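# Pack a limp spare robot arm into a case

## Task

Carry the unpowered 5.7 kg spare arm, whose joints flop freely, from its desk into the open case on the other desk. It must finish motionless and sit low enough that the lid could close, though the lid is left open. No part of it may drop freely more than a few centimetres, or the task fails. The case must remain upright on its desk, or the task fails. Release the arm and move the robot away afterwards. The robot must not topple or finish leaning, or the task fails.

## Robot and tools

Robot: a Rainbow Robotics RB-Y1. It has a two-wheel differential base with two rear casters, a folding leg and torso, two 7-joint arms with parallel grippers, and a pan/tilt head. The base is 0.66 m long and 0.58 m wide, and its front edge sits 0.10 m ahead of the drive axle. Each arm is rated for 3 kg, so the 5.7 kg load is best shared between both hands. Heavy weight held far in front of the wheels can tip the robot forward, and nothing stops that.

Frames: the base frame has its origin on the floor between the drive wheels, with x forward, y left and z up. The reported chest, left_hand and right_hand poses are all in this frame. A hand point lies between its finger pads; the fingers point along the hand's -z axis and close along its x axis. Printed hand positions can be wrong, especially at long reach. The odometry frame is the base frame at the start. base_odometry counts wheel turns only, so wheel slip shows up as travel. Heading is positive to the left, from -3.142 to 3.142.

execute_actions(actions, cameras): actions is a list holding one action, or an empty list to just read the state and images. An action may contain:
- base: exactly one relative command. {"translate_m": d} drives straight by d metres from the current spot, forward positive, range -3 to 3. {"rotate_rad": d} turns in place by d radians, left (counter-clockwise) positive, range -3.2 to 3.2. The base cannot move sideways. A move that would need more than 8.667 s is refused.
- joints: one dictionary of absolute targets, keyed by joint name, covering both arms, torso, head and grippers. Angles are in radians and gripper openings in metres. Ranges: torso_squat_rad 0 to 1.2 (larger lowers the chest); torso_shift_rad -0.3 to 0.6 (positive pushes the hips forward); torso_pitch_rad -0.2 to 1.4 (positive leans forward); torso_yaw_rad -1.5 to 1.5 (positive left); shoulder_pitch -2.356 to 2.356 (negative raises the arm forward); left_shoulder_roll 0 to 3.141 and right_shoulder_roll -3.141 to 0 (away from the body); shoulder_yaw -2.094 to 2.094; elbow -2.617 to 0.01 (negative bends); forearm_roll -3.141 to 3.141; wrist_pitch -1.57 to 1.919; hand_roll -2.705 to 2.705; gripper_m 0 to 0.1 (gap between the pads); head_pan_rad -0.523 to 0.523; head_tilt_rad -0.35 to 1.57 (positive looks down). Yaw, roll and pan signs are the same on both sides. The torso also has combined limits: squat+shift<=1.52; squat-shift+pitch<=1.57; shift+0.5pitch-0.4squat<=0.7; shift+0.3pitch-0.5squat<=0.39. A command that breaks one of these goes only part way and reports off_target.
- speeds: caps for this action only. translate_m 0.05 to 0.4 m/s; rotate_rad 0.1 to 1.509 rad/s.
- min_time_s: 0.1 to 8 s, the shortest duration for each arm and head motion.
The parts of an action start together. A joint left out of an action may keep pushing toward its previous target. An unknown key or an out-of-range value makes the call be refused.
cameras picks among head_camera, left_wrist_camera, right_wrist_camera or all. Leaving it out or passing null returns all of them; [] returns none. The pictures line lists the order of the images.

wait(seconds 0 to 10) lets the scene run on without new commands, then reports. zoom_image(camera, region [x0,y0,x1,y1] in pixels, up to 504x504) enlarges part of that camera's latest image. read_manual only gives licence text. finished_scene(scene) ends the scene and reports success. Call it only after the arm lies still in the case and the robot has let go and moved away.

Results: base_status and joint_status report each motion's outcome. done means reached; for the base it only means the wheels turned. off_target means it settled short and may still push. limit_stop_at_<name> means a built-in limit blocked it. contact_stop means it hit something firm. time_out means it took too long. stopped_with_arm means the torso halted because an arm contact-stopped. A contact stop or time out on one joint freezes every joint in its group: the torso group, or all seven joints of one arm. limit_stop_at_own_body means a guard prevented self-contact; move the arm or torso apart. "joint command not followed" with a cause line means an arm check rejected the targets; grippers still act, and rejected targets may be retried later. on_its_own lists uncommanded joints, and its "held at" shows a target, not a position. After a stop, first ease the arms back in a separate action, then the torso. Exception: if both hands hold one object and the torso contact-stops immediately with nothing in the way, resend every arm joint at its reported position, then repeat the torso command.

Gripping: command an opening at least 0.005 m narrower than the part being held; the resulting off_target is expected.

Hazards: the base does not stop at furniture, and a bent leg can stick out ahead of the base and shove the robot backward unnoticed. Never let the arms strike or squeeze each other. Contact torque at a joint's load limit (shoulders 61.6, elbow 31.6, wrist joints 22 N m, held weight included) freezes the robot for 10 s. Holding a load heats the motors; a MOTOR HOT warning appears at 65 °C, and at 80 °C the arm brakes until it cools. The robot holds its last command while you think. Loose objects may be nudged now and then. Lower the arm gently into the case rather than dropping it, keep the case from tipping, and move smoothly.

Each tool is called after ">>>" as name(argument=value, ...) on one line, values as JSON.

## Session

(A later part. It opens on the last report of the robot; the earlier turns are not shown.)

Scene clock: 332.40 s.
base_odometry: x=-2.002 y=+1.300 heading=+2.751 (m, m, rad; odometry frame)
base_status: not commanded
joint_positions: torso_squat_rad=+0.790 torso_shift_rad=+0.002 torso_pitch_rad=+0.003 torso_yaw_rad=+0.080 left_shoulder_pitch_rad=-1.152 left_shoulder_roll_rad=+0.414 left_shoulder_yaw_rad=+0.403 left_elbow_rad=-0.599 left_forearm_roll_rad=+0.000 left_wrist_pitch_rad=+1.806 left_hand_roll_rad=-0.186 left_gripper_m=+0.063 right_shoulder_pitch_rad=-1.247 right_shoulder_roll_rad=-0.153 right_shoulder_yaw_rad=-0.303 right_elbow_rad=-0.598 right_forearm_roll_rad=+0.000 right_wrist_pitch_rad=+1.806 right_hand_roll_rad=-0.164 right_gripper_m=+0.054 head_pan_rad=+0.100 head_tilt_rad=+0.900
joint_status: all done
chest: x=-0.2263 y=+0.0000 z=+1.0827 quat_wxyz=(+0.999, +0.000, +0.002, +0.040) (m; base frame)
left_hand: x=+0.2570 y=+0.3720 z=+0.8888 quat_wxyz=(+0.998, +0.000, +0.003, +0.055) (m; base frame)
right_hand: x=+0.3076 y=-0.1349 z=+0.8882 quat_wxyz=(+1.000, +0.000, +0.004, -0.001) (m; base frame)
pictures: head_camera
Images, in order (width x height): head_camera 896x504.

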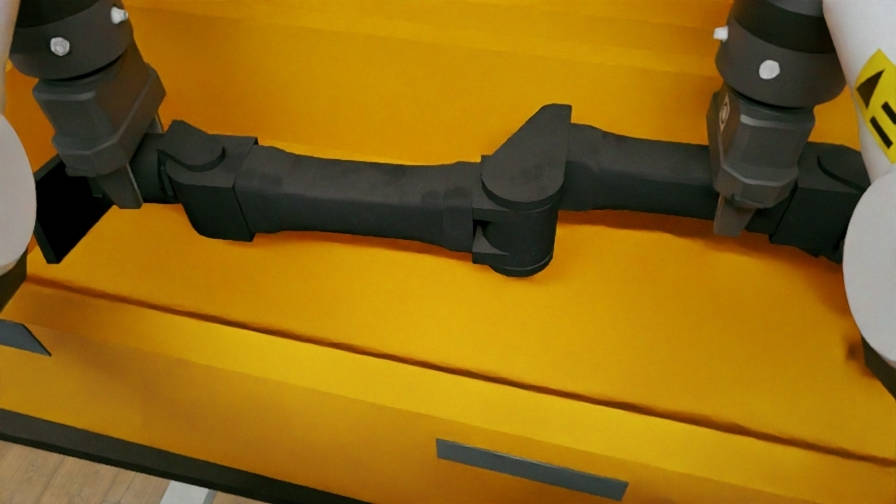

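>>> execute_actions(actions=[{"joints":{"torso_squat_rad":0.87,"head_pan_rad":-0.52,"head_tilt_rad":0.8}}], cameras=["head_camera","right_wrist_camera"])

Scene clock: 336.40 s.
base_odometry: x=-2.002 y=+1.300 heading=+2.751 (m, m, rad; odometry frame)
base_status: not commanded
joint_positions: torso_squat_rad=+0.870 torso_shift_rad=+0.002 torso_pitch_rad=+0.003 torso_yaw_rad=+0.080 left_shoulder_pitch_rad=-1.152 left_shoulder_roll_rad=+0.414 left_shoulder_yaw_rad=+0.403 left_elbow_rad=-0.599 left_forearm_roll_rad=+0.000 left_wrist_pitch_rad=+1.806 left_hand_roll_rad=-0.186 left_gripper_m=+0.063 right_shoulder_pitch_rad=-1.247 right_shoulder_roll_rad=-0.153 right_shoulder_yaw_rad=-0.303 right_elbow_rad=-0.599 right_forearm_roll_rad=+0.000 right_wrist_pitch_rad=+1.806 right_hand_roll_rad=-0.164 right_gripper_m=+0.054 head_pan_rad=-0.520 head_tilt_rad=+0.800
joint_status: all done
chest: x=-0.2265 y=+0.0001 z=+1.0413 quat_wxyz=(+0.999, +0.000, +0.001, +0.040) (m; base frame)
left_hand: x=+0.2567 y=+0.3720 z=+0.8475 quat_wxyz=(+0.998, -0.001, +0.003, +0.055) (m; base frame)
right_hand: x=+0.3077 y=-0.1347 z=+0.8475 quat_wxyz=(+1.000, +0.000, +0.004, -0.001) (m; base frame)
pictures: head_camera, right_wrist_camera
Images, in order (width x height): head_camera 896x504, right_wrist_camera 644x364.

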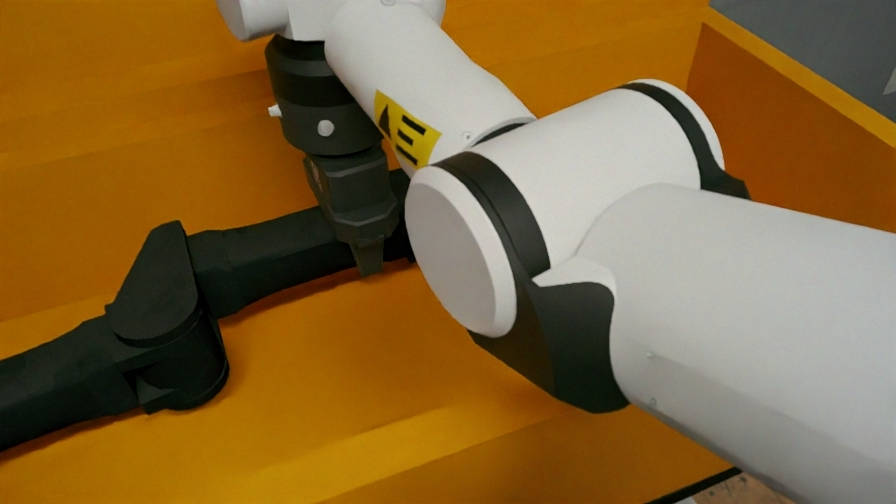

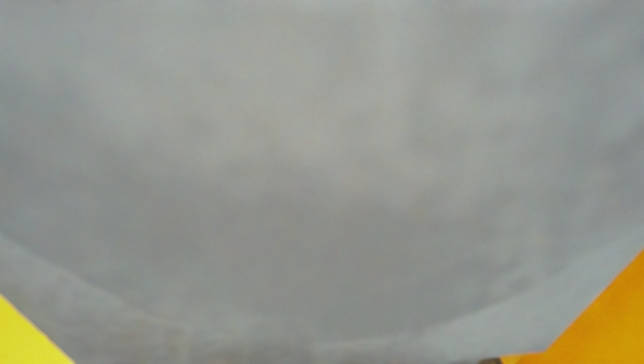

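>>> execute_actions(actions=[{"joints":{"torso_squat_rad":0.934,"head_pan_rad":0.0,"head_tilt_rad":0.85}}], cameras=["head_camera","left_wrist_camera"])

Scene clock: 339.10 s.
base_odometry: x=-2.002 y=+1.300 heading=+2.751 (m, m, rad; odometry frame)
base_status: not commanded
joint_positions: torso_squat_rad=+0.934 torso_shift_rad=+0.002 torso_pitch_rad=+0.003 torso_yaw_rad=+0.080 left_shoulder_pitch_rad=-1.152 left_shoulder_roll_rad=+0.414 left_shoulder_yaw_rad=+0.403 left_elbow_rad=-0.599 left_forearm_roll_rad=+0.000 left_wrist_pitch_rad=+1.806 left_hand_roll_rad=-0.186 left_gripper_m=+0.063 right_shoulder_pitch_rad=-1.247 right_shoulder_roll_rad=-0.153 right_shoulder_yaw_rad=-0.303 right_elbow_rad=-0.599 right_forearm_roll_rad=+0.000 right_wrist_pitch_rad=+1.806 right_hand_roll_rad=-0.164 right_gripper_m=+0.054 head_pan_rad=+0.000 head_tilt_rad=+0.850
joint_status: all done
chest: x=-0.2265 y=+0.0001 z=+1.0062 quat_wxyz=(+0.999, +0.000, +0.001, +0.040) (m; base frame)
left_hand: x=+0.2568 y=+0.3720 z=+0.8126 quat_wxyz=(+0.998, +0.000, +0.003, +0.055) (m; base frame)
right_hand: x=+0.3076 y=-0.1348 z=+0.8122 quat_wxyz=(+1.000, +0.000, +0.004, -0.001) (m; base frame)
pictures: head_camera, left_wrist_camera
Images, in order (width x height): head_camera 896x504, left_wrist_camera 644x364.

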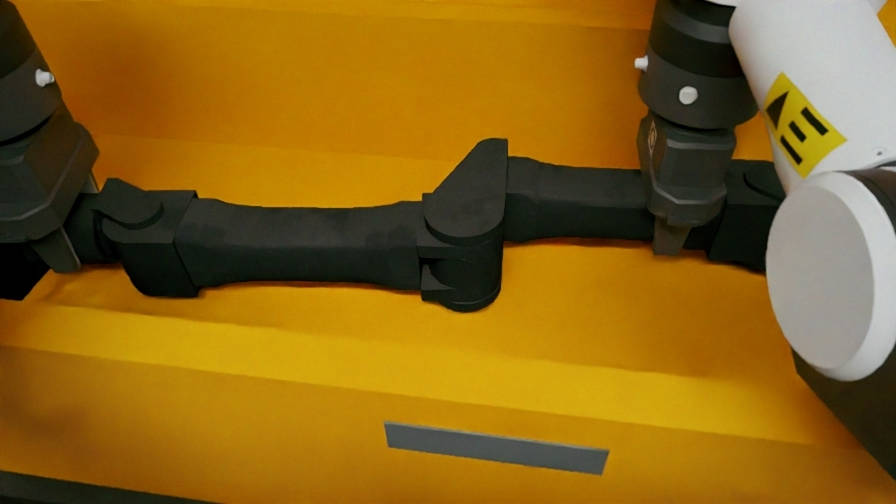

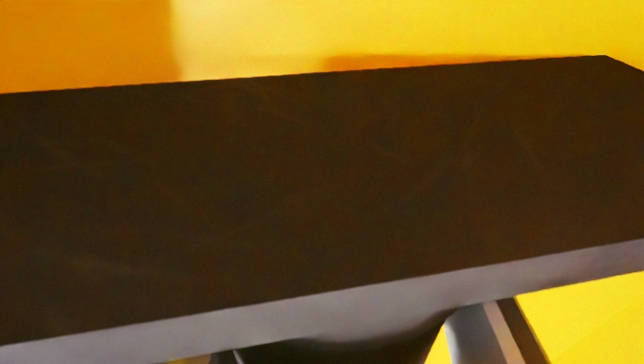

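>>> execute_actions(actions=[{"joints":{"torso_squat_rad":0.956}}], cameras=["head_camera"])

Scene clock: 342.10 s.
base_odometry: x=-2.002 y=+1.300 heading=+2.751 (m, m, rad; odometry frame)
base_status: not commanded
joint_positions: torso_squat_rad=+0.956 torso_shift_rad=+0.001 torso_pitch_rad=+0.002 torso_yaw_rad=+0.080 left_shoulder_pitch_rad=-1.154 left_shoulder_roll_rad=+0.415 left_shoulder_yaw_rad=+0.403 left_elbow_rad=-0.600 left_forearm_roll_rad=+0.000 left_wrist_pitch_rad=+1.806 left_hand_roll_rad=-0.186 left_gripper_m=+0.063 right_shoulder_pitch_rad=-1.248 right_shoulder_roll_rad=-0.153 right_shoulder_yaw_rad=-0.303 right_elbow_rad=-0.599 right_forearm_roll_rad=+0.000 right_wrist_pitch_rad=+1.806 right_hand_roll_rad=-0.164 right_gripper_m=+0.054 head_pan_rad=+0.000 head_tilt_rad=+0.850
joint_status: all done
chest: x=-0.2270 y=-0.0001 z=+0.9937 quat_wxyz=(+0.999, +0.000, +0.001, +0.040) (m; base frame)
left_hand: x=+0.2573 y=+0.3721 z=+0.8021 quat_wxyz=(+0.999, +0.000, +0.001, +0.055) (m; base frame)
right_hand: x=+0.3077 y=-0.1347 z=+0.8008 quat_wxyz=(+1.000, +0.000, +0.002, -0.001) (m; base frame)
pictures: head_camera
Images, in order (width x height): head_camera 896x504.

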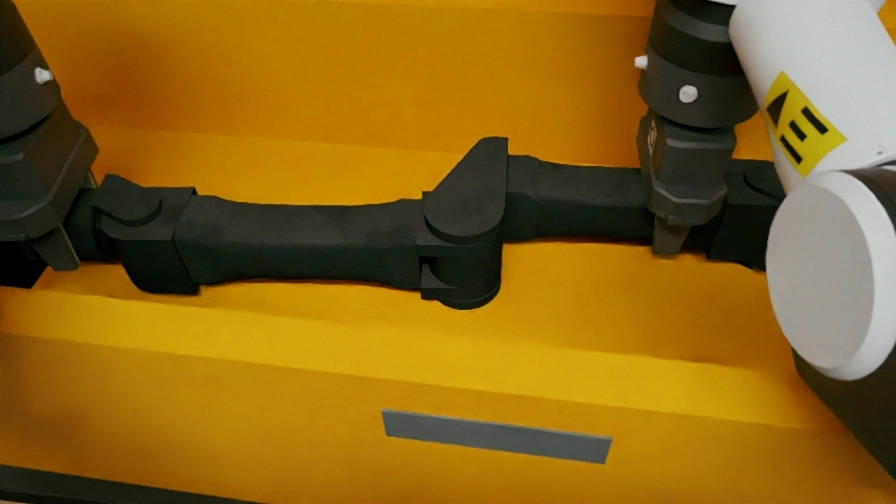

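>>> execute_actions(actions=[{"joints":{"left_gripper_m":0.1,"right_shoulder_pitch_rad":-1.23,"right_shoulder_roll_rad":-0.149,"right_wrist_pitch_rad":1.787},"min_time_s":0.5}], cameras=["head_camera"])

Scene clock: 345.70 s.
base_odometry: x=-2.002 y=+1.300 heading=+2.751 (m, m, rad; odometry frame)
base_status: not commanded
joint_positions: torso_squat_rad=+0.956 torso_shift_rad=+0.001 torso_pitch_rad=+0.000 torso_yaw_rad=+0.080 left_shoulder_pitch_rad=-1.154 left_shoulder_roll_rad=+0.415 left_shoulder_yaw_rad=+0.403 left_elbow_rad=-0.600 left_forearm_roll_rad=+0.000 left_wrist_pitch_rad=+1.806 left_hand_roll_rad=-0.186 left_gripper_m=+0.100 right_shoulder_pitch_rad=-1.235 right_shoulder_roll_rad=-0.151 right_shoulder_yaw_rad=-0.303 right_elbow_rad=-0.602 right_forearm_roll_rad=+0.000 right_wrist_pitch_rad=+1.788 right_hand_roll_rad=-0.164 right_gripper_m=+0.054 head_pan_rad=+0.000 head_tilt_rad=+0.850
joint_status: all done
chest: x=-0.2278 y=+0.0002 z=+0.9936 quat_wxyz=(+0.999, +0.000, +0.000, +0.040) (m; base frame)
left_hand: x=+0.2568 y=+0.3723 z=+0.8025 quat_wxyz=(+0.999, +0.000, +0.000, +0.055) (m; base frame)
right_hand: x=+0.3086 y=-0.1348 z=+0.7960 quat_wxyz=(+1.000, +0.002, -0.003, -0.002) (m; base frame)
pictures: head_camera
Images, in order (width x height): head_camera 896x504.

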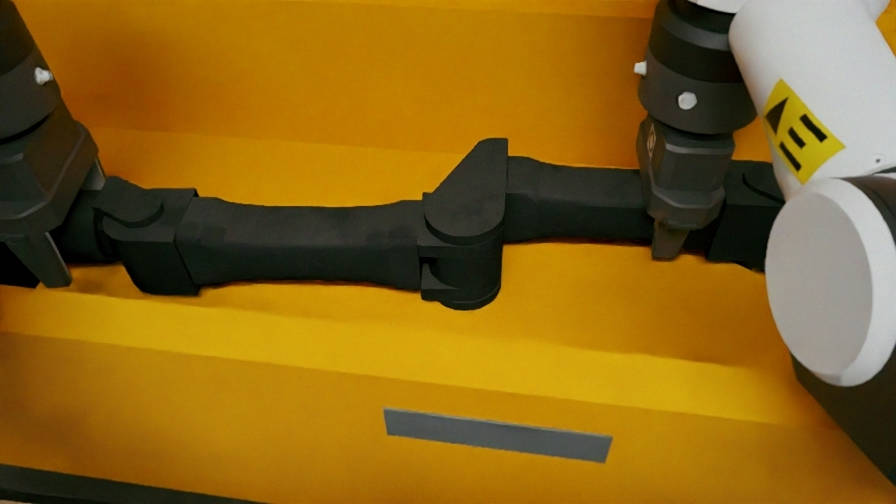

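Down. Release the right hand, then rise.

>>> execute_actions(actions=[{"joints":{"right_gripper_m":0.1,"right_shoulder_pitch_rad":-1.24}}], cameras=[])

>>> execute_actions(actions=[{"joints":{"torso_squat_rad":0.55,"head_pan_rad":-0.1,"head_tilt_rad":0.7}}], cameras=[])

>>> execute_actions(actions=[{"base":{"translate_m":-0.55},"joints":{"torso_squat_rad":0.2,"right_shoulder_roll_rad":-0.5,"head_tilt_rad":0.6}}], cameras=["head_camera"])

Scene clock: 350.60 s.
base_odometry: x=-2.002 y=+1.300 heading=+2.751 (m, m, rad; odometry frame)
base_status: not commanded
joint_positions: torso_squat_rad=+0.956 torso_shift_rad=+0.001 torso_pitch_rad=+0.001 torso_yaw_rad=+0.080 left_shoulder_pitch_rad=-1.154 left_shoulder_roll_rad=+0.415 left_shoulder_yaw_rad=+0.403 left_elbow_rad=-0.600 left_forearm_roll_rad=+0.000 left_wrist_pitch_rad=+1.806 left_hand_roll_rad=-0.186 left_gripper_m=+0.100 right_shoulder_pitch_rad=-1.240 right_shoulder_roll_rad=-0.150 right_shoulder_yaw_rad=-0.303 right_elbow_rad=-0.600 right_forearm_roll_rad=+0.000 right_wrist_pitch_rad=+1.787 right_hand_roll_rad=-0.164 right_gripper_m=+0.099 head_pan_rad=+0.000 head_tilt_rad=+0.850
joint_status: all done
chest: x=-0.2272 y=+0.0000 z=+0.9937 quat_wxyz=(+0.999, +0.000, +0.001, +0.040) (m; base frame)
left_hand: x=+0.2572 y=+0.3723 z=+0.8022 quat_wxyz=(+0.998, +0.000, +0.001, +0.055) (m; base frame)
right_hand: x=+0.3097 y=-0.1337 z=+0.7972 quat_wxyz=(+1.000, +0.002, -0.003, -0.001) (m; base frame)
pictures: none
No camera images: the call's "cameras" was empty. Leave "cameras" out to get every camera's image.

Scene clock: 352.77 s.
base_odometry: x=-2.002 y=+1.300 heading=+2.751 (m, m, rad; odometry frame)
base_status: not commanded
joint_positions: torso_squat_rad=+0.550 torso_shift_rad=+0.001 torso_pitch_rad=+0.002 torso_yaw_rad=+0.080 left_shoulder_pitch_rad=-1.154 left_shoulder_roll_rad=+0.415 left_shoulder_yaw_rad=+0.403 left_elbow_rad=-0.600 left_forearm_roll_rad=+0.000 left_wrist_pitch_rad=+1.806 left_hand_roll_rad=-0.186 left_gripper_m=+0.100 right_shoulder_pitch_rad=-1.240 right_shoulder_roll_rad=-0.149 right_shoulder_yaw_rad=-0.303 right_elbow_rad=-0.600 right_forearm_roll_rad=+0.000 right_wrist_pitch_rad=+1.787 right_hand_roll_rad=-0.164 right_gripper_m=+0.099 head_pan_rad=-0.100 head_tilt_rad=+0.700
joint_status: all done
chest: x=-0.2268 y=-0.0001 z=+1.1867 quat_wxyz=(+0.999, +0.000, +0.001, +0.040) (m; base frame)
left_hand: x=+0.2575 y=+0.3722 z=+0.9951 quat_wxyz=(+0.999, +0.000, +0.001, +0.055) (m; base frame)
right_hand: x=+0.3098 y=-0.1337 z=+0.9896 quat_wxyz=(+1.000, +0.002, -0.003, -0.001) (m; base frame)
pictures: none
No camera images: the call's "cameras" was empty. Leave "cameras" out to get every camera's image.

Scene clock: 355.63 s.
base_odometry: x=-1.494 y=+1.091 heading=+2.749 (m, m, rad; odometry frame)
base_status: done
joint_positions: torso_squat_rad=+0.200 torso_shift_rad=+0.001 torso_pitch_rad=+0.001 torso_yaw_rad=+0.080 left_shoulder_pitch_rad=-1.154 left_shoulder_roll_rad=+0.415 left_shoulder_yaw_rad=+0.403 left_elbow_rad=-0.600 left_forearm_roll_rad=+0.000 left_wrist_pitch_rad=+1.806 left_hand_roll_rad=-0.186 left_gripper_m=+0.100 right_shoulder_pitch_rad=-1.240 right_shoulder_roll_rad=-0.500 right_shoulder_yaw_rad=-0.303 right_elbow_rad=-0.600 right_forearm_roll_rad=+0.000 right_wrist_pitch_rad=+1.787 right_hand_roll_rad=-0.164 right_gripper_m=+0.099 head_pan_rad=-0.100 head_tilt_rad=+0.600
joint_status: all done
chest: x=-0.2268 y=-0.0001 z=+1.2760 quat_wxyz=(+0.999, +0.000, +0.001, +0.040) (m; base frame)
left_hand: x=+0.2576 y=+0.3721 z=+1.0846 quat_wxyz=(+0.998, +0.000, +0.001, +0.055) (m; base frame)
right_hand: x=+0.3365 y=-0.3270 z=+1.1458 quat_wxyz=(+0.984, -0.051, -0.064, -0.156) (m; base frame)
pictures: head_camera
Images, in order (width x height): head_camera 896x504.

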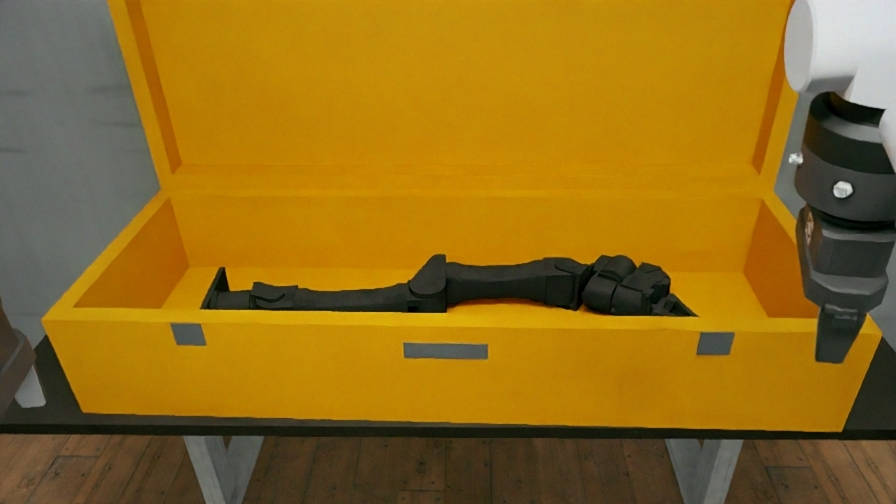

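>>> finished_scene(scene=2)

The scene is finished: the task was done.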